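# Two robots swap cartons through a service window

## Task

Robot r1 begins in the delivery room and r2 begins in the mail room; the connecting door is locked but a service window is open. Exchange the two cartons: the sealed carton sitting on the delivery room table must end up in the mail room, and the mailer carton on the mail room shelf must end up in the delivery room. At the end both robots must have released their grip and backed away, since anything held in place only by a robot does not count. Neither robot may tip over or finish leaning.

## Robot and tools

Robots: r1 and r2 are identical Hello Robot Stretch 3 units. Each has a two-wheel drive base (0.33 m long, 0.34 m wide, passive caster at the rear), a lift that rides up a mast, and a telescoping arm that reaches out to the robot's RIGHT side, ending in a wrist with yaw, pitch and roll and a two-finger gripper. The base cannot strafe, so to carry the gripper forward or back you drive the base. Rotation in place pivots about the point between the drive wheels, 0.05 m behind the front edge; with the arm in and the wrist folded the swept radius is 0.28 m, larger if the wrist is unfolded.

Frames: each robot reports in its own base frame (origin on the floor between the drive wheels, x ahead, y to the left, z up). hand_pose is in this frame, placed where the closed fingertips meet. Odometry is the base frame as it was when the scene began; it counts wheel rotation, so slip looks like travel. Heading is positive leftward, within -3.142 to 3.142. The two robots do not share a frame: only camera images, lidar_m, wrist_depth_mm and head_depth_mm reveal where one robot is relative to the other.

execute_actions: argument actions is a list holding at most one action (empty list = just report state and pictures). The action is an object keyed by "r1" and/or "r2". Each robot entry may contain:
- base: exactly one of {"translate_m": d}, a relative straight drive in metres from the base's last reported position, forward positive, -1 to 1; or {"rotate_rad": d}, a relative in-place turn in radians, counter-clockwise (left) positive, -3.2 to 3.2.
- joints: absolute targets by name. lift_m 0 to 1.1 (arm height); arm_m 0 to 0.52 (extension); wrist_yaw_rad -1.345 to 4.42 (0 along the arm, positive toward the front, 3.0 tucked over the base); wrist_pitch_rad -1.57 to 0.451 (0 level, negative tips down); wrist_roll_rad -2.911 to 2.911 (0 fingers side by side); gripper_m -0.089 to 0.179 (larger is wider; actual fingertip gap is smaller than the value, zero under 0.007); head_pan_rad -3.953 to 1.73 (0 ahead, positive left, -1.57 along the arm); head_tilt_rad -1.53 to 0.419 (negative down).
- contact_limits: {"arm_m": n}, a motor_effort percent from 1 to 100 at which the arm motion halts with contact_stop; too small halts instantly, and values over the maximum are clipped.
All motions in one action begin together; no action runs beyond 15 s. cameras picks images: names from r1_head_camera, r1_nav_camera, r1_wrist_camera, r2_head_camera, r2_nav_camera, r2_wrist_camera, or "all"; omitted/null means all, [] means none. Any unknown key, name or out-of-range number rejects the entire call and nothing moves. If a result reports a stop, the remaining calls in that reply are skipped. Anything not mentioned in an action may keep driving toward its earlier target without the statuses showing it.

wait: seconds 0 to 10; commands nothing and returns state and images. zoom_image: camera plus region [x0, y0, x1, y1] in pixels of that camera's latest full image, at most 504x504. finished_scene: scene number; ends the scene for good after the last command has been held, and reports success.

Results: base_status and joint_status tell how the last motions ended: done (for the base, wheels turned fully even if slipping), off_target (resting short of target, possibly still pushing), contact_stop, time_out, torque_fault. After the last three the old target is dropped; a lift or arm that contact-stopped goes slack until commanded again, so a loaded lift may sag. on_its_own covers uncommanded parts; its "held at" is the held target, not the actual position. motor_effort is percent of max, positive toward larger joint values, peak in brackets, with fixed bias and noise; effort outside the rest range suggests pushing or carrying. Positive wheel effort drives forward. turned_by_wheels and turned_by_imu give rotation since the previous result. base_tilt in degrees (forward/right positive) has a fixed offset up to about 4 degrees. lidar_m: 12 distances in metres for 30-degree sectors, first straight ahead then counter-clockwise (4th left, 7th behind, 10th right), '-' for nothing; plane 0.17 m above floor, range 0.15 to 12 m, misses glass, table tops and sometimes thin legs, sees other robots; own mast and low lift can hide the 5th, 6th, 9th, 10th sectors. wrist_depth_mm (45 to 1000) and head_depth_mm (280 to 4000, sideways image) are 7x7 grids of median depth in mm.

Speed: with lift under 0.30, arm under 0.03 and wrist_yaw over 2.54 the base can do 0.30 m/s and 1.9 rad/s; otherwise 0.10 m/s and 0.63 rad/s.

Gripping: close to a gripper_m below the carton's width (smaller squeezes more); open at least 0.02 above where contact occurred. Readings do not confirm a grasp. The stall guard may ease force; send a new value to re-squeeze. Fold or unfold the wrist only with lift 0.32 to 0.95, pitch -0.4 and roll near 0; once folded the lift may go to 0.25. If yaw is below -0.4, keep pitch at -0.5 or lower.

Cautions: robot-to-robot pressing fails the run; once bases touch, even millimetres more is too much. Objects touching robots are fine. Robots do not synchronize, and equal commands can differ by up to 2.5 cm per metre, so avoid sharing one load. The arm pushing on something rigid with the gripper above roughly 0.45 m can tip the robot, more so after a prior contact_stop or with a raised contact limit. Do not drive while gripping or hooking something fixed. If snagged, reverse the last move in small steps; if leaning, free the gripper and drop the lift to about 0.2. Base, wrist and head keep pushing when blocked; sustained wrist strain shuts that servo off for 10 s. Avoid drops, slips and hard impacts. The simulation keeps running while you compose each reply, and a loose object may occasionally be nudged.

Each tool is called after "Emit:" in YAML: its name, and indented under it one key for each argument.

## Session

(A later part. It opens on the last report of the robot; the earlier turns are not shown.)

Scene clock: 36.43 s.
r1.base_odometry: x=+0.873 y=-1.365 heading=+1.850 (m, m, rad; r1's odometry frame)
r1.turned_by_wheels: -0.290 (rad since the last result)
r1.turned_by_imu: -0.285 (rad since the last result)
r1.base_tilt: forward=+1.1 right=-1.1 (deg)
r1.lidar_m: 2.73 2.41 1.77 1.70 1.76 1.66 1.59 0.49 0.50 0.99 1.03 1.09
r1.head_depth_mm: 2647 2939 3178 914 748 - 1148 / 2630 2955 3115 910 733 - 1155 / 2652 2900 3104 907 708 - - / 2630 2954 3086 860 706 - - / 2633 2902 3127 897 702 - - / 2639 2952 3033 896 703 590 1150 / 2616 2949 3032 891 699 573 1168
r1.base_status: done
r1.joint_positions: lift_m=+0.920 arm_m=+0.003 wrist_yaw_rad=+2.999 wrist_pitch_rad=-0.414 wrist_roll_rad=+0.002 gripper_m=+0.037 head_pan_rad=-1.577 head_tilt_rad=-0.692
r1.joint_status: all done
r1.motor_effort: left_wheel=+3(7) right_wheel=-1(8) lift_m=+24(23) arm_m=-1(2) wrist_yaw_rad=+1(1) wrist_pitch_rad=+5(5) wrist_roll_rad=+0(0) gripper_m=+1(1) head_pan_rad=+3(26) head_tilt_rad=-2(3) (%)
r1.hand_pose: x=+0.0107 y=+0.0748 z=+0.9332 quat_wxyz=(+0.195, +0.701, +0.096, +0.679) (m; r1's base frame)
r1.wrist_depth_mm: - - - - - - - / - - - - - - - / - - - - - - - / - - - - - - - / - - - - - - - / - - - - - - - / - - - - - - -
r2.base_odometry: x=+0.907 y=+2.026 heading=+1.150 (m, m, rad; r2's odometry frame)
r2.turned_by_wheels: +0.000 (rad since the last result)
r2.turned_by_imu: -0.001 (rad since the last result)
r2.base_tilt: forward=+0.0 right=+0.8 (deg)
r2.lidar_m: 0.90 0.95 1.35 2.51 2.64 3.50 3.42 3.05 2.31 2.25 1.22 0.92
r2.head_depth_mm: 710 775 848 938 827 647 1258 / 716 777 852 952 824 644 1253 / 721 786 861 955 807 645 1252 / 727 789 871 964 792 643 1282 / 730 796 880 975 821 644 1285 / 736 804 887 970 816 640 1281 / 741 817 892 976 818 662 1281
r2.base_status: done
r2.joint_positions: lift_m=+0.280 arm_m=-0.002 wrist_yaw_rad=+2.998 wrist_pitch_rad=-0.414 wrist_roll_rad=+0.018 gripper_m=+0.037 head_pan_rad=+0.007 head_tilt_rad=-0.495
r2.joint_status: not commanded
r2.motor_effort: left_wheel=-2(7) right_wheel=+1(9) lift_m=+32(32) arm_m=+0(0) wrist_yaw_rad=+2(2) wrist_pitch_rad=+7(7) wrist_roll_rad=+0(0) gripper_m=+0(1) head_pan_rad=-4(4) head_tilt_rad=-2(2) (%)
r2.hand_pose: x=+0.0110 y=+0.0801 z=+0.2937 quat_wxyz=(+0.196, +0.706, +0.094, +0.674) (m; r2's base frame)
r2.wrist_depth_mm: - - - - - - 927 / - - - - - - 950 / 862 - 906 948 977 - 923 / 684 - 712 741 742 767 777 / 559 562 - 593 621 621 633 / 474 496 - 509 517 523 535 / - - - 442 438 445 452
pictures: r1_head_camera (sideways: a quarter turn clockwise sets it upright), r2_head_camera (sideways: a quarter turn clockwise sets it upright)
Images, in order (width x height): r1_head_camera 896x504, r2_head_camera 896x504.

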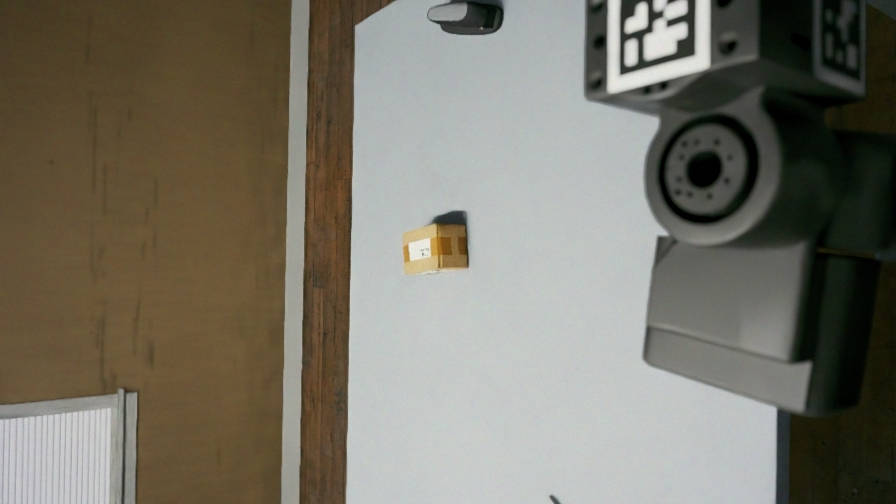

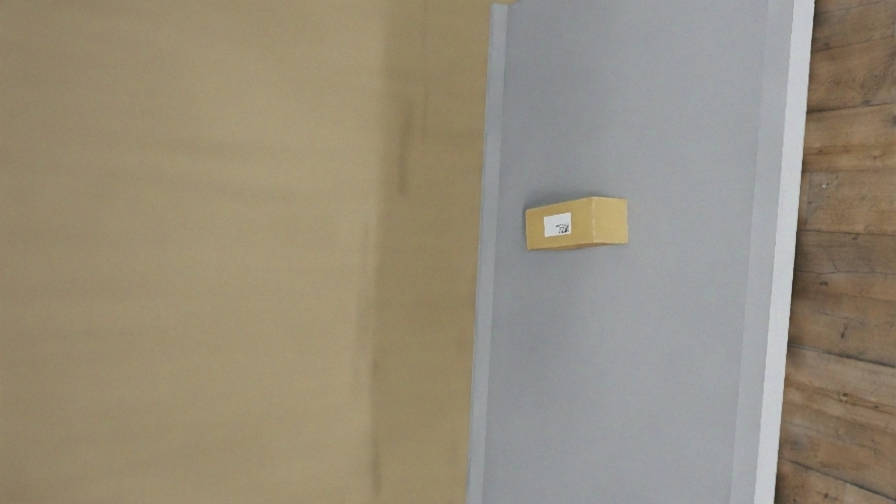

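Emit:
execute_actions:
  actions:
    - {"r1":{"joints":{"lift_m":0.86,"wrist_yaw_rad":0.0,"gripper_m":0.15,"arm_m":0.2}},"r2":{"base":{"rotate_rad":1.57},"joints":{"lift_m":0.87,"head_pan_rad":-1.57,"head_tilt_rad":-0.7}}}
  cameras: ["r1_head_camera","r1_wrist_camera","r2_head_camera"]

Scene clock: 44.27 s.
r1.base_odometry: x=+0.873 y=-1.365 heading=+1.850 (m, m, rad; r1's odometry frame)
r1.turned_by_wheels: +0.000 (rad since the last result)
r1.turned_by_imu: +0.002 (rad since the last result)
r1.base_tilt: forward=+1.1 right=-1.0 (deg)
r1.lidar_m: 2.74 2.41 1.77 1.71 1.77 1.66 1.60 0.49 0.50 0.99 1.03 1.10
r1.head_depth_mm: 2623 2942 3132 956 - - 1184 / 2639 2959 3113 990 - 582 1183 / 2639 2969 3105 - - 581 1179 / 2636 2924 3071 902 674 579 1175 / 2646 2955 3087 935 702 577 1174 / 2621 2974 3077 896 702 575 1175 / 2650 2919 3037 892 699 573 1171
r1.base_status: not commanded
r1.joint_positions: lift_m=+0.860 arm_m=+0.200 wrist_yaw_rad=+0.002 wrist_pitch_rad=-0.414 wrist_roll_rad=+0.002 gripper_m=+0.150 head_pan_rad=-1.577 head_tilt_rad=-0.692
r1.joint_status: all done
r1.motor_effort: left_wheel=+2(2) right_wheel=-1(2) lift_m=+16(21) arm_m=+5(5) wrist_yaw_rad=-3(2) wrist_pitch_rad=+6(6) wrist_roll_rad=+0(0) gripper_m=+0(83) head_pan_rad=+3(3) head_tilt_rad=-2(2) (%)
r1.hand_pose: x=-0.0210 y=-0.5695 z=+0.8737 quat_wxyz=(+0.692, +0.146, -0.692, -0.145) (m; r1's base frame)
r1.wrist_depth_mm: - - - - - - - / - - - - - - - / 521 523 542 556 572 592 - / 396 399 409 364 420 442 - / 319 336 330 334 341 359 312 / 275 - 273 280 283 - 290 / 229 233 238 238 244 239 249
r2.base_odometry: x=+0.907 y=+2.026 heading=+2.720 (m, m, rad; r2's odometry frame)
r2.turned_by_wheels: +1.570 (rad since the last result)
r2.turned_by_imu: +1.576 (rad since the last result)
r2.base_tilt: forward=+0.0 right=+0.9 (deg)
r2.lidar_m: 2.52 2.65 3.51 3.42 3.06 2.32 2.25 1.23 0.92 0.90 0.95 1.34
r2.head_depth_mm: 724 813 928 829 666 - - / 730 825 938 829 684 - - / 735 828 948 802 682 1426 - / 741 834 957 802 688 1422 - / 745 839 966 824 682 1431 1094 / 753 850 962 828 703 1359 1152 / 758 857 959 821 705 1354 1162
r2.base_status: done
r2.joint_positions: lift_m=+0.870 arm_m=-0.002 wrist_yaw_rad=+2.998 wrist_pitch_rad=-0.415 wrist_roll_rad=+0.018 gripper_m=+0.037 head_pan_rad=-1.563 head_tilt_rad=-0.692
r2.joint_status: all done
r2.motor_effort: left_wheel=-2(9) right_wheel=+0(8) lift_m=+46(46) arm_m=+0(0) wrist_yaw_rad=+1(1) wrist_pitch_rad=+7(7) wrist_roll_rad=+0(0) gripper_m=+0(0) head_pan_rad=-4(47) head_tilt_rad=-4(17) (%)
r2.hand_pose: x=+0.0110 y=+0.0800 z=+0.8832 quat_wxyz=(+0.196, +0.706, +0.094, +0.674) (m; r2's base frame)
r2.wrist_depth_mm: - - - - - - - / - - - - - - - / - - - - - - - / - - - - - - - / - - - - - - - / - - - - - - - / - - - - - - -
pictures: r1_head_camera (sideways: a quarter turn clockwise sets it upright), r1_wrist_camera, r2_head_camera (sideways: a quarter turn clockwise sets it upright)
Images, in order (width x height): r1_head_camera 896x504, r1_wrist_camera 644x364, r2_head_camera 896x504.

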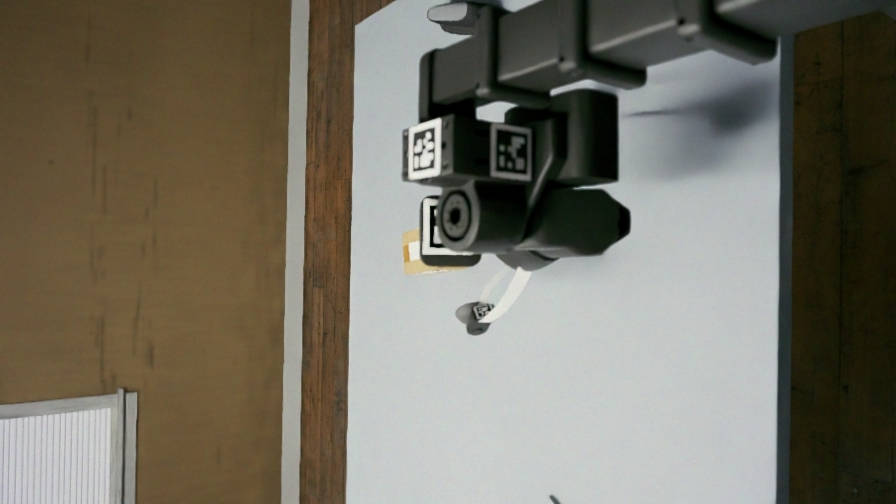

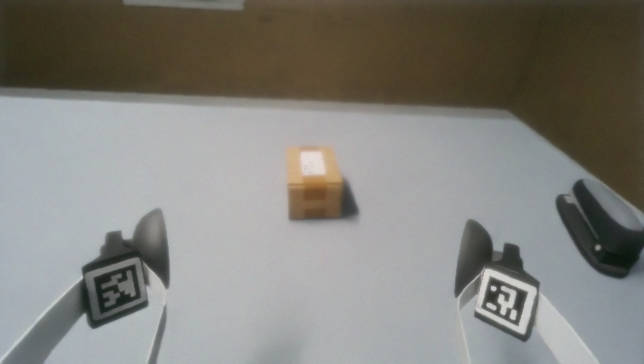

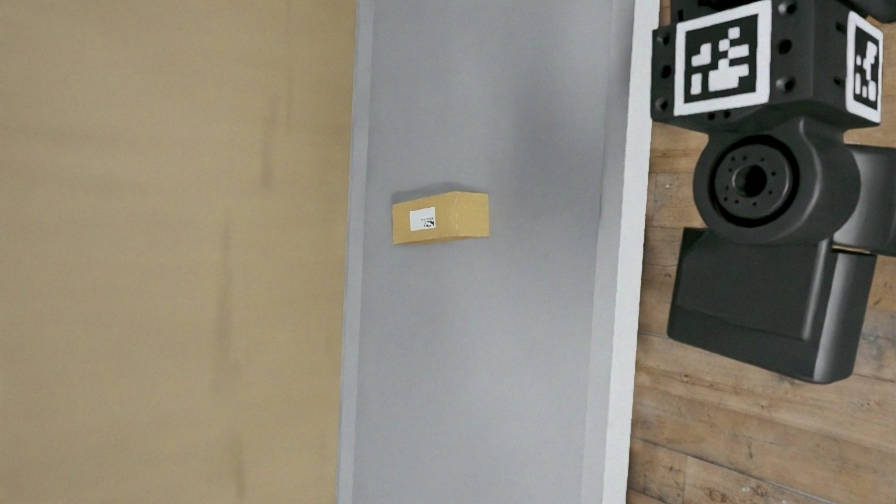

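Emit:
execute_actions:
  actions:
    - {"r1":{"joints":{"lift_m":0.77,"arm_m":0.33}},"r2":{"base":{"translate_m":-0.025},"joints":{"wrist_yaw_rad":0.0,"gripper_m":0.15,"arm_m":0.15}}}
  cameras: ["r1_wrist_camera","r2_wrist_camera"]

Scene clock: 49.17 s.
r1.base_odometry: x=+0.873 y=-1.365 heading=+1.850 (m, m, rad; r1's odometry frame)
r1.turned_by_wheels: +0.000 (rad since the last result)
r1.turned_by_imu: +0.001 (rad since the last result)
r1.base_tilt: forward=+1.1 right=-1.0 (deg)
r1.lidar_m: 2.74 2.41 1.77 1.70 1.76 1.65 1.60 0.49 0.50 0.99 1.03 1.10
r1.head_depth_mm: 2631 2955 3129 914 734 616 - / 2631 2933 3132 967 - 567 1184 / 2657 2951 3124 988 686 581 1180 / 2614 2988 3100 894 682 579 1182 / 2676 2951 3050 898 703 577 1176 / 2660 2946 3057 896 701 575 1177 / 2640 2954 3041 889 700 573 1171
r1.base_status: not commanded
r1.joint_positions: lift_m=+0.770 arm_m=+0.330 wrist_yaw_rad=+0.001 wrist_pitch_rad=-0.414 wrist_roll_rad=+0.002 gripper_m=+0.150 head_pan_rad=-1.577 head_tilt_rad=-0.692
r1.joint_status: all done
r1.motor_effort: left_wheel=+2(2) right_wheel=-1(2) lift_m=+15(18) arm_m=+4(5) wrist_yaw_rad=-2(3) wrist_pitch_rad=+5(4) wrist_roll_rad=+0(0) gripper_m=+1(0) head_pan_rad=+3(3) head_tilt_rad=-3(3) (%)
r1.hand_pose: x=-0.0213 y=-0.6995 z=+0.7837 quat_wxyz=(+0.692, +0.146, -0.692, -0.146) (m; r1's base frame)
r1.wrist_depth_mm: - - - - - - - / 455 470 - - - - - / 314 324 331 236 350 362 372 / 244 246 249 176 260 266 275 / 196 206 200 190 210 220 215 / 170 - 169 172 173 - 178 / 139 143 146 146 148 146 153
r2.base_odometry: x=+0.930 y=+2.016 heading=+2.720 (m, m, rad; r2's odometry frame)
r2.turned_by_wheels: +0.000 (rad since the last result)
r2.turned_by_imu: -0.001 (rad since the last result)
r2.base_tilt: forward=+0.0 right=+0.9 (deg)
r2.lidar_m: 2.54 2.67 3.50 3.42 3.02 2.28 2.23 1.22 0.92 0.90 0.95 1.34
r2.head_depth_mm: 723 815 926 892 - 1364 1167 / 730 820 939 933 - 1367 1169 / 737 828 941 - - 1358 1170 / 738 830 949 827 683 1356 1163 / 745 838 967 838 685 1364 1159 / 749 847 960 826 702 1352 1160 / 754 854 961 828 703 1353 1163
r2.base_status: done
r2.joint_positions: lift_m=+0.870 arm_m=+0.150 wrist_yaw_rad=+0.003 wrist_pitch_rad=-0.415 wrist_roll_rad=+0.018 gripper_m=+0.150 head_pan_rad=-1.563 head_tilt_rad=-0.692
r2.joint_status: all done
r2.motor_effort: left_wheel=-2(6) right_wheel=+1(3) lift_m=+46(46) arm_m=+4(2) wrist_yaw_rad=-4(6) wrist_pitch_rad=+7(7) wrist_roll_rad=+0(0) gripper_m=+0(83) head_pan_rad=-3(4) head_tilt_rad=-3(4) (%)
r2.hand_pose: x=-0.0208 y=-0.5195 z=+0.8832 quat_wxyz=(+0.686, +0.146, -0.698, -0.146) (m; r2's base frame)
r2.wrist_depth_mm: 464 465 456 446 454 441 440 / 511 501 497 491 486 479 476 / 506 519 520 517 522 529 517 / 397 402 412 394 442 451 566 / 325 346 327 321 353 370 619 / - 274 285 291 296 - 310 / 240 244 247 252 255 253 265
pictures: r1_wrist_camera, r2_wrist_camera
Images, in order (width x height): r1_wrist_camera 644x364, r2_wrist_camera 644x364.

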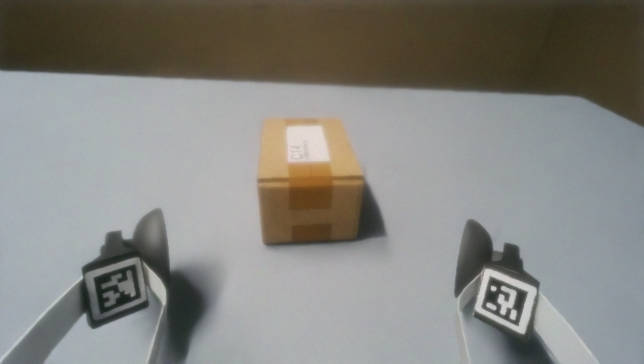

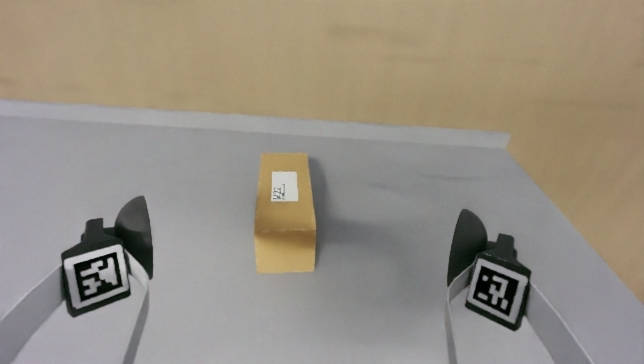

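Emit:
execute_actions:
  actions:
    - {"r1":{"joints":{"lift_m":0.76,"arm_m":0.405}},"r2":{"base":{"translate_m":0.022},"joints":{"lift_m":0.775,"arm_m":0.24}}}
  cameras: ["r1_wrist_camera","r2_wrist_camera"]

Scene clock: 53.30 s.
r1.base_odometry: x=+0.873 y=-1.365 heading=+1.850 (m, m, rad; r1's odometry frame)
r1.turned_by_wheels: +0.000 (rad since the last result)
r1.turned_by_imu: +0.001 (rad since the last result)
r1.base_tilt: forward=+1.1 right=-1.0 (deg)
r1.lidar_m: 2.74 2.41 1.77 1.70 1.76 1.65 1.60 0.49 0.50 0.99 1.03 1.09
r1.head_depth_mm: 2624 2915 3151 911 714 616 - / 2632 2918 3162 948 - 581 1181 / 2611 2902 3101 - 707 582 1176 / 2640 2948 3089 856 705 579 1176 / 2616 2920 3056 896 703 577 1175 / 2611 2937 3063 895 699 575 1178 / 2642 2939 3017 893 699 573 1165
r1.base_status: not commanded
r1.joint_positions: lift_m=+0.760 arm_m=+0.405 wrist_yaw_rad=+0.001 wrist_pitch_rad=-0.405 wrist_roll_rad=+0.002 gripper_m=+0.150 head_pan_rad=-1.577 head_tilt_rad=-0.692
r1.joint_status: all done
r1.motor_effort: left_wheel=+2(2) right_wheel=-2(2) lift_m=+14(15) arm_m=+5(7) wrist_yaw_rad=-1(1) wrist_pitch_rad=+2(5) wrist_roll_rad=+0(0) gripper_m=-1(0) head_pan_rad=+3(3) head_tilt_rad=-4(2) (%)
r1.hand_pose: x=-0.0214 y=-0.7756 z=+0.7759 quat_wxyz=(+0.692, +0.143, -0.693, -0.143) (m; r1's base frame)
r1.wrist_depth_mm: - - - - - - - / - - - - - - - / 303 312 320 329 337 347 359 / 231 234 218 155 249 256 262 / 188 196 132 122 198 209 205 / 161 - 105 107 160 - 169 / 131 136 120 120 140 139 145
r2.base_odometry: x=+0.910 y=+2.025 heading=+2.720 (m, m, rad; r2's odometry frame)
r2.turned_by_wheels: +0.000 (rad since the last result)
r2.turned_by_imu: -0.001 (rad since the last result)
r2.base_tilt: forward=+0.0 right=+0.8 (deg)
r2.lidar_m: 2.51 2.65 3.52 3.41 3.05 2.31 2.25 1.23 0.93 0.90 0.95 1.34
r2.head_depth_mm: 723 812 930 830 685 - - / 729 818 936 889 - 1340 1170 / 735 827 945 890 1427 1357 1170 / 740 833 953 827 684 1356 1167 / 745 836 961 826 685 1364 1170 / 752 845 965 830 701 1367 1159 / 758 857 958 827 701 1351 1161
r2.base_status: done
r2.joint_positions: lift_m=+0.775 arm_m=+0.240 wrist_yaw_rad=+0.002 wrist_pitch_rad=-0.415 wrist_roll_rad=+0.018 gripper_m=+0.150 head_pan_rad=-1.563 head_tilt_rad=-0.692
r2.joint_status: all done
r2.motor_effort: left_wheel=-2(5) right_wheel=+1(6) lift_m=+31(40) arm_m=+4(7) wrist_yaw_rad=-2(3) wrist_pitch_rad=+7(7) wrist_roll_rad=+0(0) gripper_m=+0(0) head_pan_rad=-4(4) head_tilt_rad=-4(4) (%)
r2.hand_pose: x=-0.0210 y=-0.6094 z=+0.7887 quat_wxyz=(+0.686, +0.145, -0.698, -0.146) (m; r2's base frame)
r2.wrist_depth_mm: 382 376 372 371 367 364 360 / 398 396 397 400 392 400 393 / 306 314 319 227 350 364 396 / 240 245 249 166 266 272 280 / 198 210 199 154 216 225 224 / - 166 172 170 179 - 187 / 145 148 149 152 155 154 161
pictures: r1_wrist_camera, r2_wrist_camera
Images, in order (width x height): r1_wrist_camera 644x364, r2_wrist_camera 644x364.

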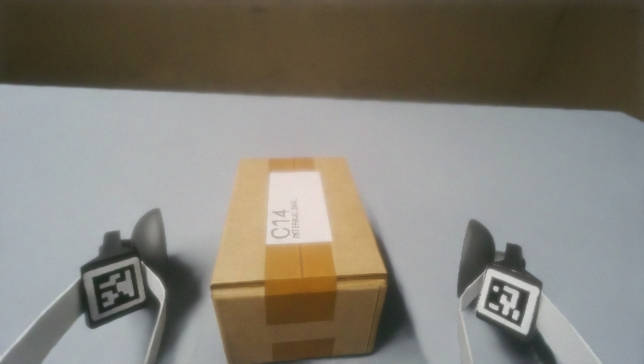

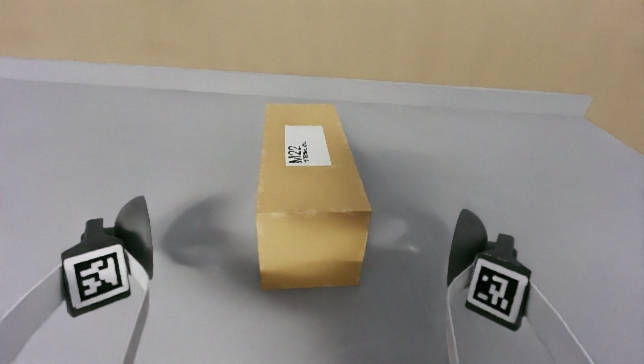

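Emit:
execute_actions:
  actions:
    - {"r1":{"base":{"translate_m":0.007},"joints":{"lift_m":0.768,"gripper_m":0.10}},"r2":{"joints":{"lift_m":0.769,"arm_m":0.305}}}
  cameras: ["r1_wrist_camera","r2_wrist_camera"]

Emit:
execute_actions:
  actions:
    - {"r1":{"joints":{"gripper_m":0.02}},"r2":{"joints":{"gripper_m":0.02}}}
  cameras: ["r1_wrist_camera","r2_wrist_camera"]

Scene clock: 55.97 s.
r1.base_odometry: x=+0.871 y=-1.358 heading=+1.850 (m, m, rad; r1's odometry frame)
r1.turned_by_wheels: +0.000 (rad since the last result)
r1.turned_by_imu: +0.001 (rad since the last result)
r1.base_tilt: forward=+1.1 right=-1.0 (deg)
r1.lidar_m: 2.73 2.40 1.77 1.70 1.77 1.67 1.60 0.49 0.51 0.99 1.03 1.09
r1.head_depth_mm: 2629 2954 3133 896 712 616 - / 2631 2947 3142 951 - 581 1183 / 2638 2950 3104 - 707 580 1183 / 2624 2964 3083 872 705 579 1175 / 2640 2978 3105 898 702 576 1177 / 2634 2914 3037 896 702 576 1171 / 2618 2975 3052 889 698 573 1170
r1.base_status: done
r1.joint_positions: lift_m=+0.768 arm_m=+0.405 wrist_yaw_rad=+0.000 wrist_pitch_rad=-0.412 wrist_roll_rad=+0.002 gripper_m=+0.100 head_pan_rad=-1.577 head_tilt_rad=-0.692
r1.joint_status: all done
r1.motor_effort: left_wheel=+2(5) right_wheel=-1(7) lift_m=+24(24) arm_m=+5(5) wrist_yaw_rad=+0(1) wrist_pitch_rad=+4(5) wrist_roll_rad=+0(0) gripper_m=+0(81) head_pan_rad=+3(3) head_tilt_rad=-3(3) (%)
r1.hand_pose: x=-0.0215 y=-0.7747 z=+0.7817 quat_wxyz=(+0.692, +0.145, -0.693, -0.145) (m; r1's base frame)
r1.wrist_depth_mm: - - - - - - - / - - - - - - - / 311 323 328 337 349 358 366 / 239 241 237 162 261 266 268 / 194 197 138 130 206 208 212 / 162 169 112 110 113 174 176 / 142 141 135 120 143 147 150
r2.base_odometry: x=+0.910 y=+2.025 heading=+2.720 (m, m, rad; r2's odometry frame)
r2.turned_by_wheels: +0.000 (rad since the last result)
r2.turned_by_imu: +0.000 (rad since the last result)
r2.base_tilt: forward=+0.0 right=+0.8 (deg)
r2.lidar_m: 2.52 2.65 3.53 3.42 3.07 2.31 2.25 1.23 0.92 0.90 0.94 1.34
r2.head_depth_mm: 723 817 929 829 685 - - / 727 820 935 931 664 1358 1161 / 735 831 943 - 661 1362 1158 / 739 837 952 832 684 1360 1157 / 745 839 958 829 682 1358 1171 / 752 846 958 825 703 1363 1163 / 756 857 963 826 703 1348 1162
r2.base_status: not commanded
r2.joint_positions: lift_m=+0.769 arm_m=+0.305 wrist_yaw_rad=+0.002 wrist_pitch_rad=-0.415 wrist_roll_rad=+0.018 gripper_m=+0.150 head_pan_rad=-1.563 head_tilt_rad=-0.692
r2.joint_status: all done
r2.motor_effort: left_wheel=-2(2) right_wheel=+0(1) lift_m=+31(30) arm_m=+4(4) wrist_yaw_rad=-3(2) wrist_pitch_rad=+7(7) wrist_roll_rad=+0(0) gripper_m=+0(0) head_pan_rad=-5(3) head_tilt_rad=-3(4) (%)
r2.hand_pose: x=-0.0210 y=-0.6745 z=+0.7827 quat_wxyz=(+0.686, +0.145, -0.698, -0.146) (m; r2's base frame)
r2.wrist_depth_mm: 322 320 316 313 309 305 304 / 344 340 341 341 337 333 328 / 294 299 309 321 332 339 342 / 228 235 229 156 253 262 268 / 192 200 182 125 205 215 215 / - 159 111 106 167 - 178 / 139 141 93 93 141 147 153
pictures: r1_wrist_camera, r2_wrist_camera
Images, in order (width x height): r1_wrist_camera 644x364, r2_wrist_camera 644x364.

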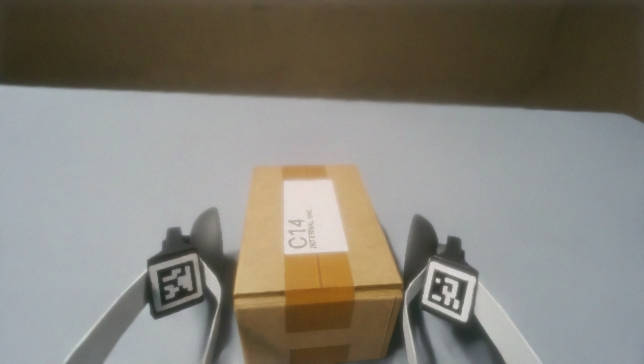

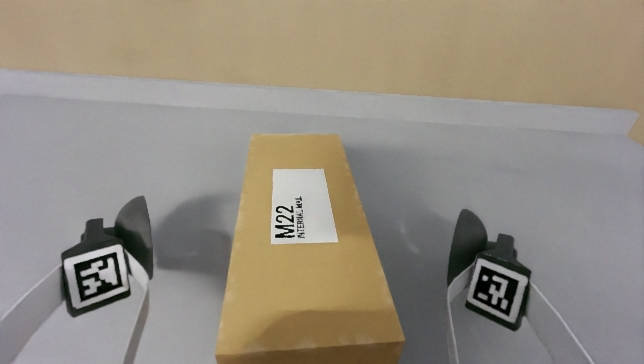

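Scene clock: 57.77 s.
r1.base_odometry: x=+0.871 y=-1.358 heading=+1.850 (m, m, rad; r1's odometry frame)
r1.turned_by_wheels: +0.000 (rad since the last result)
r1.turned_by_imu: +0.001 (rad since the last result)
r1.base_tilt: forward=+1.1 right=-1.0 (deg)
r1.lidar_m: 2.73 2.41 1.77 1.70 1.77 1.66 1.60 0.49 0.51 0.99 1.03 1.09
r1.head_depth_mm: 2630 2938 3134 897 713 615 - / 2639 2933 3132 952 - 580 1179 / 2650 2922 3132 - 707 580 1177 / 2626 2915 3110 869 706 578 1171 / 2617 2951 3057 898 704 576 1175 / 2618 2917 3078 895 700 575 1171 / 2635 2955 3019 891 698 572 1172
r1.base_status: not commanded
r1.joint_positions: lift_m=+0.768 arm_m=+0.405 wrist_yaw_rad=+0.000 wrist_pitch_rad=-0.412 wrist_roll_rad=+0.002 gripper_m=+0.024 head_pan_rad=-1.577 head_tilt_rad=-0.692
r1.joint_status: gripper_m off_target (ended at +0.024, target +0.020)
r1.motor_effort: left_wheel=+2(2) right_wheel=-1(1) lift_m=+24(24) arm_m=+4(5) wrist_yaw_rad=+0(0) wrist_pitch_rad=+4(5) wrist_roll_rad=+0(0) gripper_m=-19(96) head_pan_rad=+4(3) head_tilt_rad=-2(3) (%)
r1.hand_pose: x=-0.0215 y=-0.7747 z=+0.7817 quat_wxyz=(+0.692, +0.145, -0.693, -0.145) (m; r1's base frame)
r1.wrist_depth_mm: - - - - - - - / - - - - - - - / 311 319 325 336 344 359 368 / 241 242 236 163 256 265 270 / 193 196 135 130 215 209 212 / 162 166 110 111 113 174 176 / 140 141 135 122 143 148 150
r2.base_odometry: x=+0.910 y=+2.025 heading=+2.720 (m, m, rad; r2's odometry frame)
r2.turned_by_wheels: +0.000 (rad since the last result)
r2.turned_by_imu: +0.000 (rad since the last result)
r2.base_tilt: forward=+0.0 right=+0.9 (deg)
r2.lidar_m: 2.52 2.65 3.50 3.42 3.05 2.31 2.24 1.22 0.92 0.90 0.95 1.34
r2.head_depth_mm: 722 813 925 831 684 - - / 729 820 936 927 665 1357 1158 / 737 831 944 - 663 1364 1163 / 739 834 958 826 682 1362 1159 / 744 840 958 824 681 1358 1166 / 753 845 963 826 706 1361 1170 / 752 856 964 826 701 1343 1158
r2.base_status: not commanded
r2.joint_positions: lift_m=+0.769 arm_m=+0.305 wrist_yaw_rad=+0.002 wrist_pitch_rad=-0.415 wrist_roll_rad=+0.018 gripper_m=+0.021 head_pan_rad=-1.563 head_tilt_rad=-0.692
r2.joint_status: all done
r2.motor_effort: left_wheel=-2(2) right_wheel=+2(2) lift_m=+31(31) arm_m=+4(4) wrist_yaw_rad=-3(2) wrist_pitch_rad=+7(7) wrist_roll_rad=+0(0) gripper_m=-25(100) head_pan_rad=-3(4) head_tilt_rad=-3(4) (%)
r2.hand_pose: x=-0.0211 y=-0.6745 z=+0.7827 quat_wxyz=(+0.686, +0.145, -0.698, -0.147) (m; r2's base frame)
r2.wrist_depth_mm: 323 319 315 316 309 306 304 / 342 339 339 340 335 331 329 / 290 302 311 318 331 338 339 / 228 235 225 157 254 261 270 / 190 192 124 125 213 209 215 / 161 164 105 106 162 176 179 / - 141 92 94 148 151 153
pictures: r1_wrist_camera, r2_wrist_camera
Images, in order (width x height): r1_wrist_camera 644x364, r2_wrist_camera 644x364.

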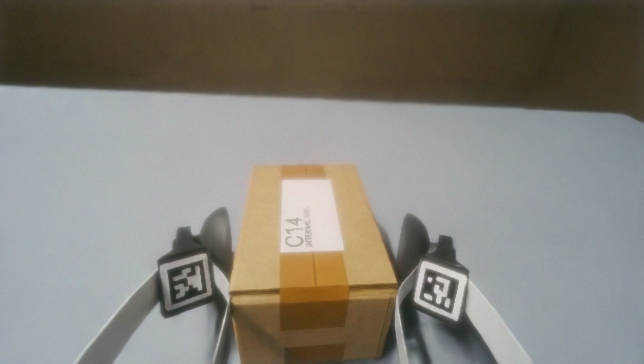

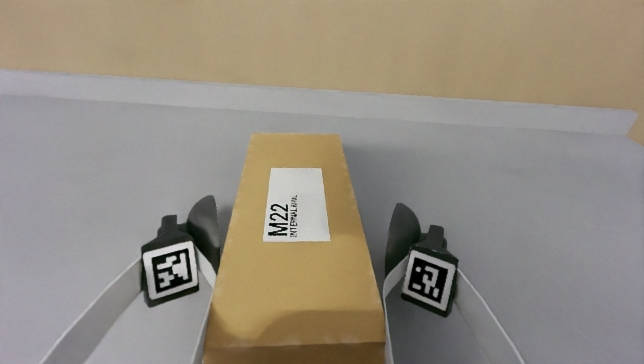

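Squeeze a bit more and lift.

Emit:
execute_actions:
  actions:
    - {"r1":{"joints":{"gripper_m":0.0}},"r2":{"joints":{"gripper_m":0.0}}}
  cameras: []

Emit:
execute_actions:
  actions:
    - {"r1":{"joints":{"lift_m":0.82}},"r2":{"joints":{"lift_m":0.82}}}
  cameras: ["r1_wrist_camera","r2_wrist_camera"]

Scene clock: 59.40 s.
r1.base_odometry: x=+0.871 y=-1.358 heading=+1.850 (m, m, rad; r1's odometry frame)
r1.turned_by_wheels: +0.000 (rad since the last result)
r1.turned_by_imu: +0.000 (rad since the last result)
r1.base_tilt: forward=+1.1 right=-1.0 (deg)
r1.lidar_m: 2.73 2.42 1.76 1.70 1.76 1.66 1.60 0.49 0.51 0.99 1.03 1.09
r1.head_depth_mm: 2665 2955 3136 898 711 616 - / 2650 2933 3144 948 - 580 1180 / 2618 2946 3118 - 708 579 1183 / 2625 2924 3103 866 706 578 1182 / 2631 2953 3063 899 705 577 1179 / 2614 2951 3056 897 701 575 1165 / 2628 2907 3085 892 698 574 1170
r1.base_status: not commanded
r1.joint_positions: lift_m=+0.768 arm_m=+0.405 wrist_yaw_rad=+0.000 wrist_pitch_rad=-0.412 wrist_roll_rad=+0.002 gripper_m=+0.001 head_pan_rad=-1.577 head_tilt_rad=-0.692
r1.joint_status: all done
r1.motor_effort: left_wheel=+2(2) right_wheel=-2(1) lift_m=+24(24) arm_m=+4(4) wrist_yaw_rad=+0(1) wrist_pitch_rad=+4(4) wrist_roll_rad=+0(0) gripper_m=-26(99) head_pan_rad=+3(4) head_tilt_rad=-2(3) (%)
r1.hand_pose: x=-0.0215 y=-0.7747 z=+0.7817 quat_wxyz=(+0.692, +0.145, -0.693, -0.145) (m; r1's base frame)
r1.wrist_depth_mm: - - - - - - - / - - - - - - - / 315 319 332 336 345 355 365 / 238 242 237 163 257 264 270 / 194 195 135 130 214 209 213 / 163 167 110 110 113 174 176 / 140 141 135 121 142 148 150
r2.base_odometry: x=+0.910 y=+2.025 heading=+2.720 (m, m, rad; r2's odometry frame)
r2.turned_by_wheels: +0.000 (rad since the last result)
r2.turned_by_imu: +0.000 (rad since the last result)
r2.base_tilt: forward=+0.0 right=+0.9 (deg)
r2.lidar_m: 2.52 2.65 3.52 3.41 3.06 2.31 2.25 1.22 0.92 0.90 0.95 1.34
r2.head_depth_mm: 723 811 928 833 686 - - / 728 819 936 931 665 1360 1168 / 734 826 945 - 664 1357 1165 / 740 834 955 826 683 1351 1171 / 744 844 959 825 683 1367 1169 / 752 851 961 825 703 1360 1167 / 756 856 963 824 699 1355 1161
r2.base_status: not commanded
r2.joint_positions: lift_m=+0.769 arm_m=+0.305 wrist_yaw_rad=+0.002 wrist_pitch_rad=-0.415 wrist_roll_rad=+0.018 gripper_m=+0.001 head_pan_rad=-1.563 head_tilt_rad=-0.692
r2.joint_status: all done
r2.motor_effort: left_wheel=-2(2) right_wheel=+2(1) lift_m=+31(31) arm_m=+4(4) wrist_yaw_rad=-2(2) wrist_pitch_rad=+7(7) wrist_roll_rad=+0(0) gripper_m=-32(100) head_pan_rad=-3(4) head_tilt_rad=-4(4) (%)
r2.hand_pose: x=-0.0211 y=-0.6745 z=+0.7827 quat_wxyz=(+0.686, +0.145, -0.698, -0.147) (m; r2's base frame)
r2.wrist_depth_mm: 322 318 318 313 309 308 307 / 343 341 339 341 336 332 332 / 293 302 313 322 334 339 340 / 229 235 225 156 254 261 269 / 189 193 124 126 214 209 214 / 160 164 105 106 161 176 178 / - 141 92 93 147 151 153
pictures: none
No camera images: the call's "cameras" was empty. Leave "cameras" out to get every camera's image.

Scene clock: 60.70 s.
r1.base_odometry: x=+0.871 y=-1.358 heading=+1.850 (m, m, rad; r1's odometry frame)
r1.turned_by_wheels: +0.000 (rad since the last result)
r1.turned_by_imu: +0.000 (rad since the last result)
r1.base_tilt: forward=+1.1 right=-1.0 (deg)
r1.lidar_m: 2.73 2.41 1.77 1.70 1.76 1.67 1.60 0.49 0.51 0.99 1.03 1.08
r1.head_depth_mm: 2627 2950 3159 915 749 - - / 2626 2931 3126 - 688 574 1182 / 2640 2946 3152 836 708 581 1177 / 2633 2928 3168 834 705 579 1178 / 2637 2943 3103 899 702 577 1171 / 2621 2934 3067 894 698 576 1172 / 2620 2942 3044 889 697 574 1170
r1.base_status: not commanded
r1.joint_positions: lift_m=+0.820 arm_m=+0.405 wrist_yaw_rad=+0.000 wrist_pitch_rad=-0.420 wrist_roll_rad=+0.002 gripper_m=+0.008 head_pan_rad=-1.577 head_tilt_rad=-0.692
r1.joint_status: all done
r1.on_its_own: gripper_m is held at +0.007, not at your +0.000, by its stall guard, which is still easing
r1.motor_effort: left_wheel=+2(2) right_wheel=-1(1) lift_m=+24(24) arm_m=+5(5) wrist_yaw_rad=-1(1) wrist_pitch_rad=+8(7) wrist_roll_rad=+0(0) gripper_m=-25(27) head_pan_rad=+3(4) head_tilt_rad=-3(4) (%)
r1.hand_pose: x=-0.0215 y=-0.7738 z=+0.8319 quat_wxyz=(+0.691, +0.148, -0.692, -0.148) (m; r1's base frame)
r1.wrist_depth_mm: - - - - - - - / - - - - - - - / 418 426 443 - - - - / 321 329 316 170 346 356 363 / 260 264 137 132 289 281 285 / 220 226 112 111 114 233 237 / 190 192 183 120 192 201 203
r2.base_odometry: x=+0.910 y=+2.025 heading=+2.720 (m, m, rad; r2's odometry frame)
r2.turned_by_wheels: +0.000 (rad since the last result)
r2.turned_by_imu: +0.000 (rad since the last result)
r2.base_tilt: forward=+0.0 right=+0.8 (deg)
r2.lidar_m: 2.52 2.65 3.51 3.40 3.06 2.31 2.25 1.22 0.93 0.90 0.95 1.34
r2.head_depth_mm: 720 808 924 857 - - 1139 / 729 822 923 - 686 1363 1161 / 738 828 925 - 682 1359 1166 / 739 833 951 816 685 1358 1157 / 744 840 960 822 683 1360 1163 / 751 848 963 831 701 1354 1161 / 753 854 965 828 703 1358 1168
r2.base_status: not commanded
r2.joint_positions: lift_m=+0.820 arm_m=+0.305 wrist_yaw_rad=+0.002 wrist_pitch_rad=-0.423 wrist_roll_rad=+0.018 gripper_m=+0.008 head_pan_rad=-1.563 head_tilt_rad=-0.692
r2.joint_status: all done
r2.on_its_own: gripper_m is held at +0.007, not at your +0.000, by its stall guard, which is still easing
r2.motor_effort: left_wheel=-2(2) right_wheel=+2(1) lift_m=+48(50) arm_m=+4(4) wrist_yaw_rad=-2(2) wrist_pitch_rad=+11(11) wrist_roll_rad=+0(0) gripper_m=-29(33) head_pan_rad=-4(3) head_tilt_rad=-4(3) (%)
r2.hand_pose: x=-0.0211 y=-0.6734 z=+0.8312 quat_wxyz=(+0.686, +0.148, -0.697, -0.150) (m; r2's base frame)
r2.wrist_depth_mm: 324 317 316 315 311 308 306 / 350 347 345 340 337 336 329 / 368 369 365 363 364 366 361 / 307 315 305 160 341 351 361 / 254 258 125 128 285 282 286 / 217 220 105 106 217 238 240 / 192 190 92 93 198 202 206
pictures: r1_wrist_camera, r2_wrist_camera
Images, in order (width x height): r1_wrist_camera 644x364, r2_wrist_camera 644x364.

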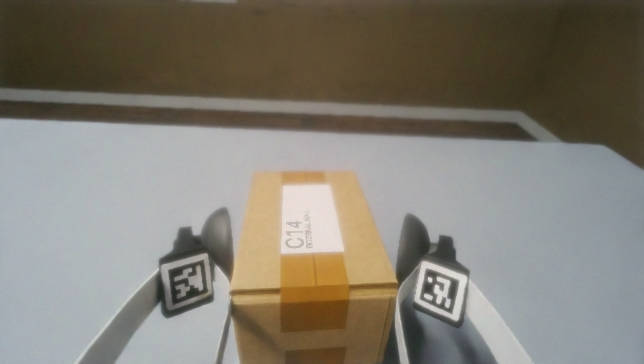

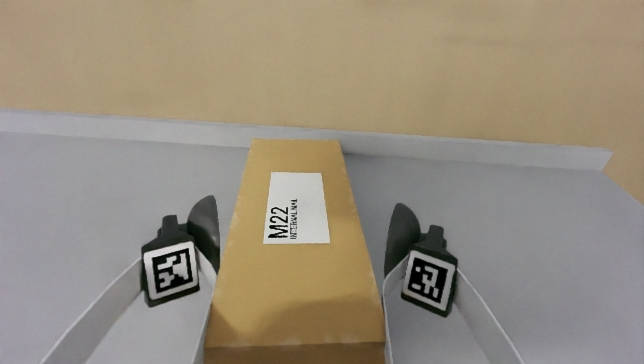

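Emit:
execute_actions:
  actions:
    - {"r1":{"base":{"translate_m":0.4},"joints":{"lift_m":1.0,"arm_m":0.0,"head_pan_rad":0}},"r2":{"base":{"rotate_rad":1.605},"joints":{"lift_m":1.0,"arm_m":0.0,"head_pan_rad":0,"head_tilt_rad":-0.4}}}
  cameras: ["r1_wrist_camera","r2_wrist_camera"]

Emit:
execute_actions:
  actions:
    - {"r1":{"base":{"translate_m":1.0}},"r2":{"base":{"translate_m":1.0}}}
  cameras: ["r1_wrist_camera","r2_wrist_camera"]

Emit:
execute_actions:
  actions:
    - {"r1":{"base":{"translate_m":0.70}},"r2":{"base":{"translate_m":0.75}}}
  cameras: ["r2_head_camera"]

Scene clock: 67.87 s.
r1.base_odometry: x=+0.761 y=-0.973 heading=+1.850 (m, m, rad; r1's odometry frame)
r1.turned_by_wheels: +0.000 (rad since the last result)
r1.turned_by_imu: +0.002 (rad since the last result)
r1.base_tilt: forward=+1.1 right=-1.0 (deg)
r1.lidar_m: 2.33 2.39 1.76 1.70 1.77 2.08 2.01 0.83 1.03 0.99 1.03 0.72
r1.head_depth_mm: - 2202 2489 2282 1650 1081 1193 / - 2196 2464 2242 1748 1427 1209 / 1969 2185 2479 2231 1745 1426 1209 / 1970 2202 2476 2231 1741 1421 1205 / 1976 2207 2466 2224 1738 1418 1197 / 1968 2174 2464 2203 1717 1418 1198 / 1956 2166 2463 2206 1723 1405 1190
r1.base_status: done
r1.joint_positions: lift_m=+1.000 arm_m=+0.003 wrist_yaw_rad=+0.000 wrist_pitch_rad=-0.421 wrist_roll_rad=+0.002 gripper_m=+0.026 head_pan_rad=-0.007 head_tilt_rad=-0.692
r1.joint_status: all done
joint sent to its limit — the command would take r1.arm_m past its lower limit, so that joint was sent only as far as its limit.
r1.on_its_own: gripper_m is held at +0.025, not at your +0.000, by its stall guard, which is not easing now
r1.motor_effort: left_wheel=+2(5) right_wheel=-2(6) lift_m=+25(26) arm_m=-5(5) wrist_yaw_rad=+0(1) wrist_pitch_rad=+8(8) wrist_roll_rad=+0(0) gripper_m=-19(22) head_pan_rad=+3(44) head_tilt_rad=-3(3) (%)
r1.hand_pose: x=-0.0215 y=-0.3721 z=+1.0117 quat_wxyz=(+0.691, +0.148, -0.692, -0.148) (m; r1's base frame)
r1.wrist_depth_mm: - - - - - - - / - - - - - - - / - 831 869 - - - - / 629 620 652 172 681 682 696 / 504 511 138 133 561 545 554 / 422 435 110 111 113 458 463 / 366 369 354 119 376 392 387
r2.base_odometry: x=+0.910 y=+2.025 heading=-1.959 (m, m, rad; r2's odometry frame)
r2.turned_by_wheels: +1.605 (rad since the last result)
r2.turned_by_imu: +1.612 (rad since the last result)
r2.base_tilt: forward=+0.0 right=+0.9 (deg)
r2.lidar_m: 3.39 2.97 2.30 2.25 1.20 0.92 0.90 0.96 1.38 2.52 2.68 3.47
r2.head_depth_mm: 2861 3112 3335 3364 2251 1711 1372 / 2806 - 3349 3369 2265 1715 1369 / 2802 - 3388 3310 2287 1708 1369 / 2834 - 3395 3247 2230 1702 1360 / 2992 3198 3474 3273 2233 1692 1356 / 2987 3258 3480 3277 2221 1705 1349 / 3012 3217 3481 3235 2228 1674 1359
r2.base_status: done
r2.joint_positions: lift_m=+1.000 arm_m=+0.000 wrist_yaw_rad=+0.002 wrist_pitch_rad=-0.424 wrist_roll_rad=+0.018 gripper_m=+0.035 head_pan_rad=-0.007 head_tilt_rad=-0.408
r2.joint_status: all done
r2.on_its_own: gripper_m is held at +0.034, not at your +0.000, by its stall guard, which is not easing now
r2.motor_effort: left_wheel=-2(6) right_wheel=+2(8) lift_m=+47(49) arm_m=-4(3) wrist_yaw_rad=-2(2) wrist_pitch_rad=+11(11) wrist_roll_rad=+0(1) gripper_m=-20(27) head_pan_rad=+4(47) head_tilt_rad=+3(19) (%)
r2.hand_pose: x=-0.0212 y=-0.3690 z=+1.0111 quat_wxyz=(+0.685, +0.148, -0.697, -0.150) (m; r2's base frame)
r2.wrist_depth_mm: - - - - - - - / - - - - - - - / - - - - - - - / - - - 206 - - - / - - 142 141 - - - / - - 111 111 - - - / - - 91 93 - - -
pictures: r1_wrist_camera, r2_wrist_camera
Images, in order (width x height): r1_wrist_camera 644x364, r2_wrist_camera 644x364.

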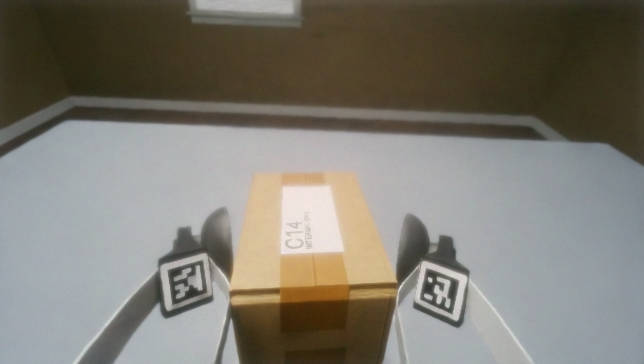

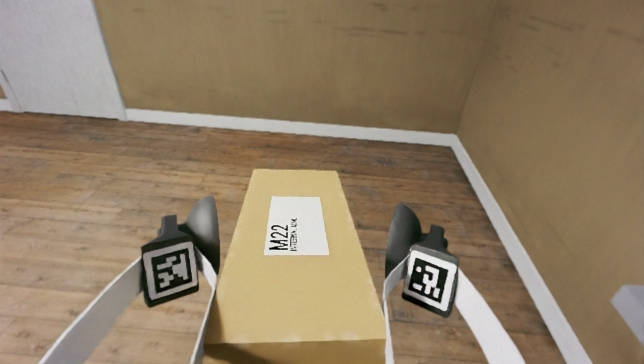

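Scene clock: 78.83 s.
r1.base_odometry: x=+0.485 y=-0.012 heading=+1.850 (m, m, rad; r1's odometry frame)
r1.turned_by_wheels: +0.000 (rad since the last result)
r1.turned_by_imu: +0.004 (rad since the last result)
r1.base_tilt: forward=+1.1 right=-1.1 (deg)
r1.lidar_m: 1.32 1.37 1.77 1.70 1.77 2.42 1.81 0.48 0.49 3.09 1.87 1.37
r1.head_depth_mm: 1127 1425 1376 1576 1727 1437 1213 / 1088 1223 1372 1575 1721 1431 1211 / 1090 1220 1381 1575 1729 1432 1206 / 1091 1216 1375 1576 1717 1423 1208 / 1088 1215 1373 1583 1732 1418 1197 / 1092 1216 1376 1566 1725 1416 1196 / 1089 1217 1369 1569 1702 1401 1199
r1.base_status: done
r1.joint_positions: lift_m=+1.000 arm_m=+0.003 wrist_yaw_rad=+0.000 wrist_pitch_rad=-0.421 wrist_roll_rad=+0.002 gripper_m=+0.026 head_pan_rad=-0.007 head_tilt_rad=-0.692
r1.joint_status: not commanded
r1.on_its_own: gripper_m is held at +0.025, not at your +0.000, by its stall guard, which is not easing now
r1.motor_effort: left_wheel=+2(6) right_wheel=-2(5) lift_m=+24(25) arm_m=-6(5) wrist_yaw_rad=+0(1) wrist_pitch_rad=+8(8) wrist_roll_rad=+0(0) gripper_m=-19(18) head_pan_rad=+3(3) head_tilt_rad=-3(4) (%)
r1.hand_pose: x=-0.0215 y=-0.3721 z=+1.0117 quat_wxyz=(+0.691, +0.148, -0.692, -0.148) (m; r1's base frame)
r1.wrist_depth_mm: - - - - - - - / - - - - - - - / - - - - - - - / - - - 172 - 679 703 / - - 138 133 - 566 558 / - - 111 111 114 489 467 / - - - 119 - - 396
r2.base_odometry: x=+0.532 y=+1.099 heading=-1.959 (m, m, rad; r2's odometry frame)
r2.turned_by_wheels: +0.000 (rad since the last result)
r2.turned_by_imu: -0.001 (rad since the last result)
r2.base_tilt: forward=+0.0 right=+0.8 (deg)
r2.lidar_m: 2.43 2.57 2.22 2.17 2.31 1.93 1.90 2.01 2.65 2.60 2.73 2.47
r2.head_depth_mm: 2029 2180 2325 2502 2274 1712 1373 / 2141 - 2394 2538 2241 1708 1375 / 2181 - 2422 2583 2242 1696 1362 / - - 2474 2615 2243 1706 1370 / 2094 2253 2435 2636 2262 1702 1366 / 2076 2268 2429 2634 2230 1674 1350 / 2137 2265 2468 2715 2230 1695 1351
r2.base_status: done
r2.joint_positions: lift_m=+1.000 arm_m=+0.000 wrist_yaw_rad=+0.002 wrist_pitch_rad=-0.424 wrist_roll_rad=+0.018 gripper_m=+0.035 head_pan_rad=-0.007 head_tilt_rad=-0.408
r2.joint_status: not commanded
r2.on_its_own: gripper_m is held at +0.034, not at your +0.000, by its stall guard, which is not easing now
r2.motor_effort: left_wheel=-2(2) right_wheel=+1(4) lift_m=+47(47) arm_m=-4(4) wrist_yaw_rad=-2(2) wrist_pitch_rad=+11(11) wrist_roll_rad=-1(0) gripper_m=-20(19) head_pan_rad=+4(4) head_tilt_rad=+2(2) (%)
r2.hand_pose: x=-0.0212 y=-0.3690 z=+1.0111 quat_wxyz=(+0.685, +0.148, -0.697, -0.150) (m; r2's base frame)
r2.wrist_depth_mm: - - - - - - - / - - - - - - - / - - - - - - - / - - - 207 - - - / - - 141 141 - - - / - - 111 111 - - - / - - 91 93 - - -
pictures: r1_wrist_camera, r2_wrist_camera
Images, in order (width x height): r1_wrist_camera 644x364, r2_wrist_camera 644x364.

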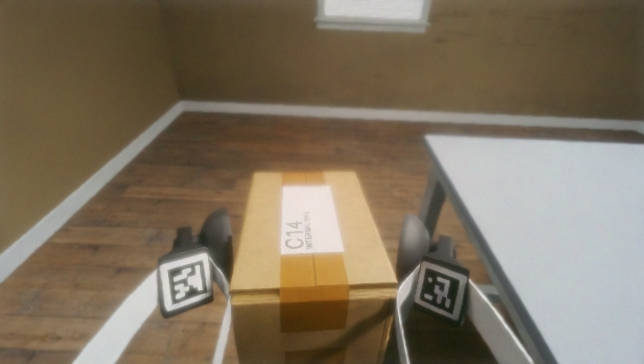

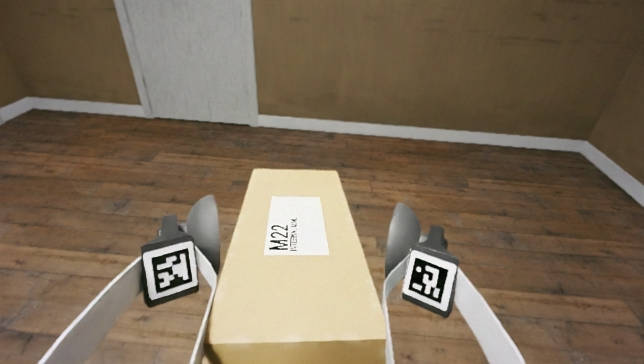

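Scene clock: 87.30 s.
r1.base_odometry: x=+0.292 y=+0.661 heading=+1.850 (m, m, rad; r1's odometry frame)
r1.turned_by_wheels: +0.000 (rad since the last result)
r1.turned_by_imu: +0.003 (rad since the last result)
r1.base_tilt: forward=+1.1 right=-1.0 (deg)
r1.lidar_m: 0.61 0.63 0.84 1.70 1.76 2.42 2.50 1.11 3.21 2.35 0.86 0.63
r1.head_depth_mm: 482 537 606 694 814 984 1164 / 482 536 606 695 814 983 1161 / 482 537 605 695 812 984 1156 / 481 537 606 694 813 984 1153 / 481 536 606 695 812 983 1153 / 483 537 605 695 814 983 1152 / 481 536 605 695 812 982 1152
r1.base_status: done
r1.joint_positions: lift_m=+1.000 arm_m=+0.003 wrist_yaw_rad=+0.000 wrist_pitch_rad=-0.421 wrist_roll_rad=+0.002 gripper_m=+0.026 head_pan_rad=-0.007 head_tilt_rad=-0.692
r1.joint_status: not commanded
r1.on_its_own: gripper_m is held at +0.025, not at your +0.000, by its stall guard, which is not easing now
r1.motor_effort: left_wheel=+2(5) right_wheel=-2(5) lift_m=+24(25) arm_m=-6(6) wrist_yaw_rad=-1(0) wrist_pitch_rad=+8(8) wrist_roll_rad=+0(0) gripper_m=-19(19) head_pan_rad=+3(3) head_tilt_rad=-3(3) (%)
r1.hand_pose: x=-0.0215 y=-0.3721 z=+1.0117 quat_wxyz=(+0.691, +0.148, -0.692, -0.148) (m; r1's base frame)
r1.wrist_depth_mm: - - - - - - - / 723 801 - - - - - / 505 - - - - - - / 665 - - 172 - - - / 729 - 138 132 - - - / 722 948 110 111 113 - - / 724 - - 119 - - -
r2.base_odometry: x=+0.248 y=+0.405 heading=-1.959 (m, m, rad; r2's odometry frame)
r2.turned_by_wheels: +0.000 (rad since the last result)
r2.turned_by_imu: -0.001 (rad since the last result)
r2.base_tilt: forward=+0.0 right=+0.9 (deg)
r2.lidar_m: 1.68 1.78 2.16 2.11 2.25 2.69 2.64 2.80 2.71 2.63 2.21 1.71
r2.head_depth_mm: - - - 1731 1887 1712 1370 / - - 3331 1741 1895 1698 1372 / - - 1939 1749 1933 1713 1360 / - - 1910 1793 1955 1693 1360 / 1558 1629 1676 1807 1975 1683 1366 / 1430 1546 1686 1823 1982 1707 1362 / 1454 1559 1672 1853 1996 1692 1360
r2.base_status: done
r2.joint_positions: lift_m=+1.000 arm_m=+0.000 wrist_yaw_rad=+0.002 wrist_pitch_rad=-0.424 wrist_roll_rad=+0.018 gripper_m=+0.035 head_pan_rad=-0.007 head_tilt_rad=-0.408
r2.joint_status: not commanded
r2.on_its_own: gripper_m is held at +0.034, not at your +0.000, by its stall guard, which is not easing now
r2.motor_effort: left_wheel=-2(2) right_wheel=+1(7) lift_m=+47(47) arm_m=-4(4) wrist_yaw_rad=-2(2) wrist_pitch_rad=+11(12) wrist_roll_rad=+0(0) gripper_m=-20(20) head_pan_rad=+3(3) head_tilt_rad=+2(3) (%)
r2.hand_pose: x=-0.0212 y=-0.3690 z=+1.0111 quat_wxyz=(+0.685, +0.148, -0.697, -0.150) (m; r2's base frame)
r2.wrist_depth_mm: - - - - - - - / - - - - - - - / - - - - - - - / - - - 207 - - - / - - 142 141 - - - / - - 111 110 - - - / - - 91 93 - - -
pictures: r2_head_camera (sideways: a quarter turn clockwise sets it upright)
Images, in order (width x height): r2_head_camera 896x504.

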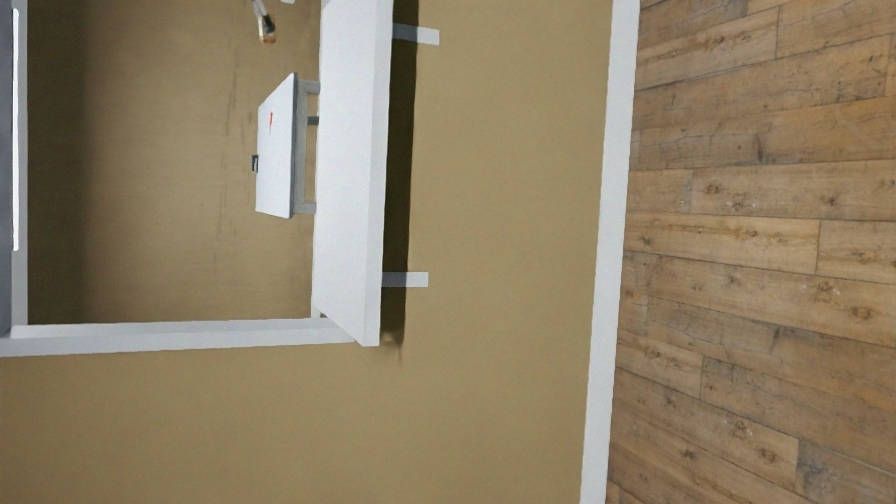

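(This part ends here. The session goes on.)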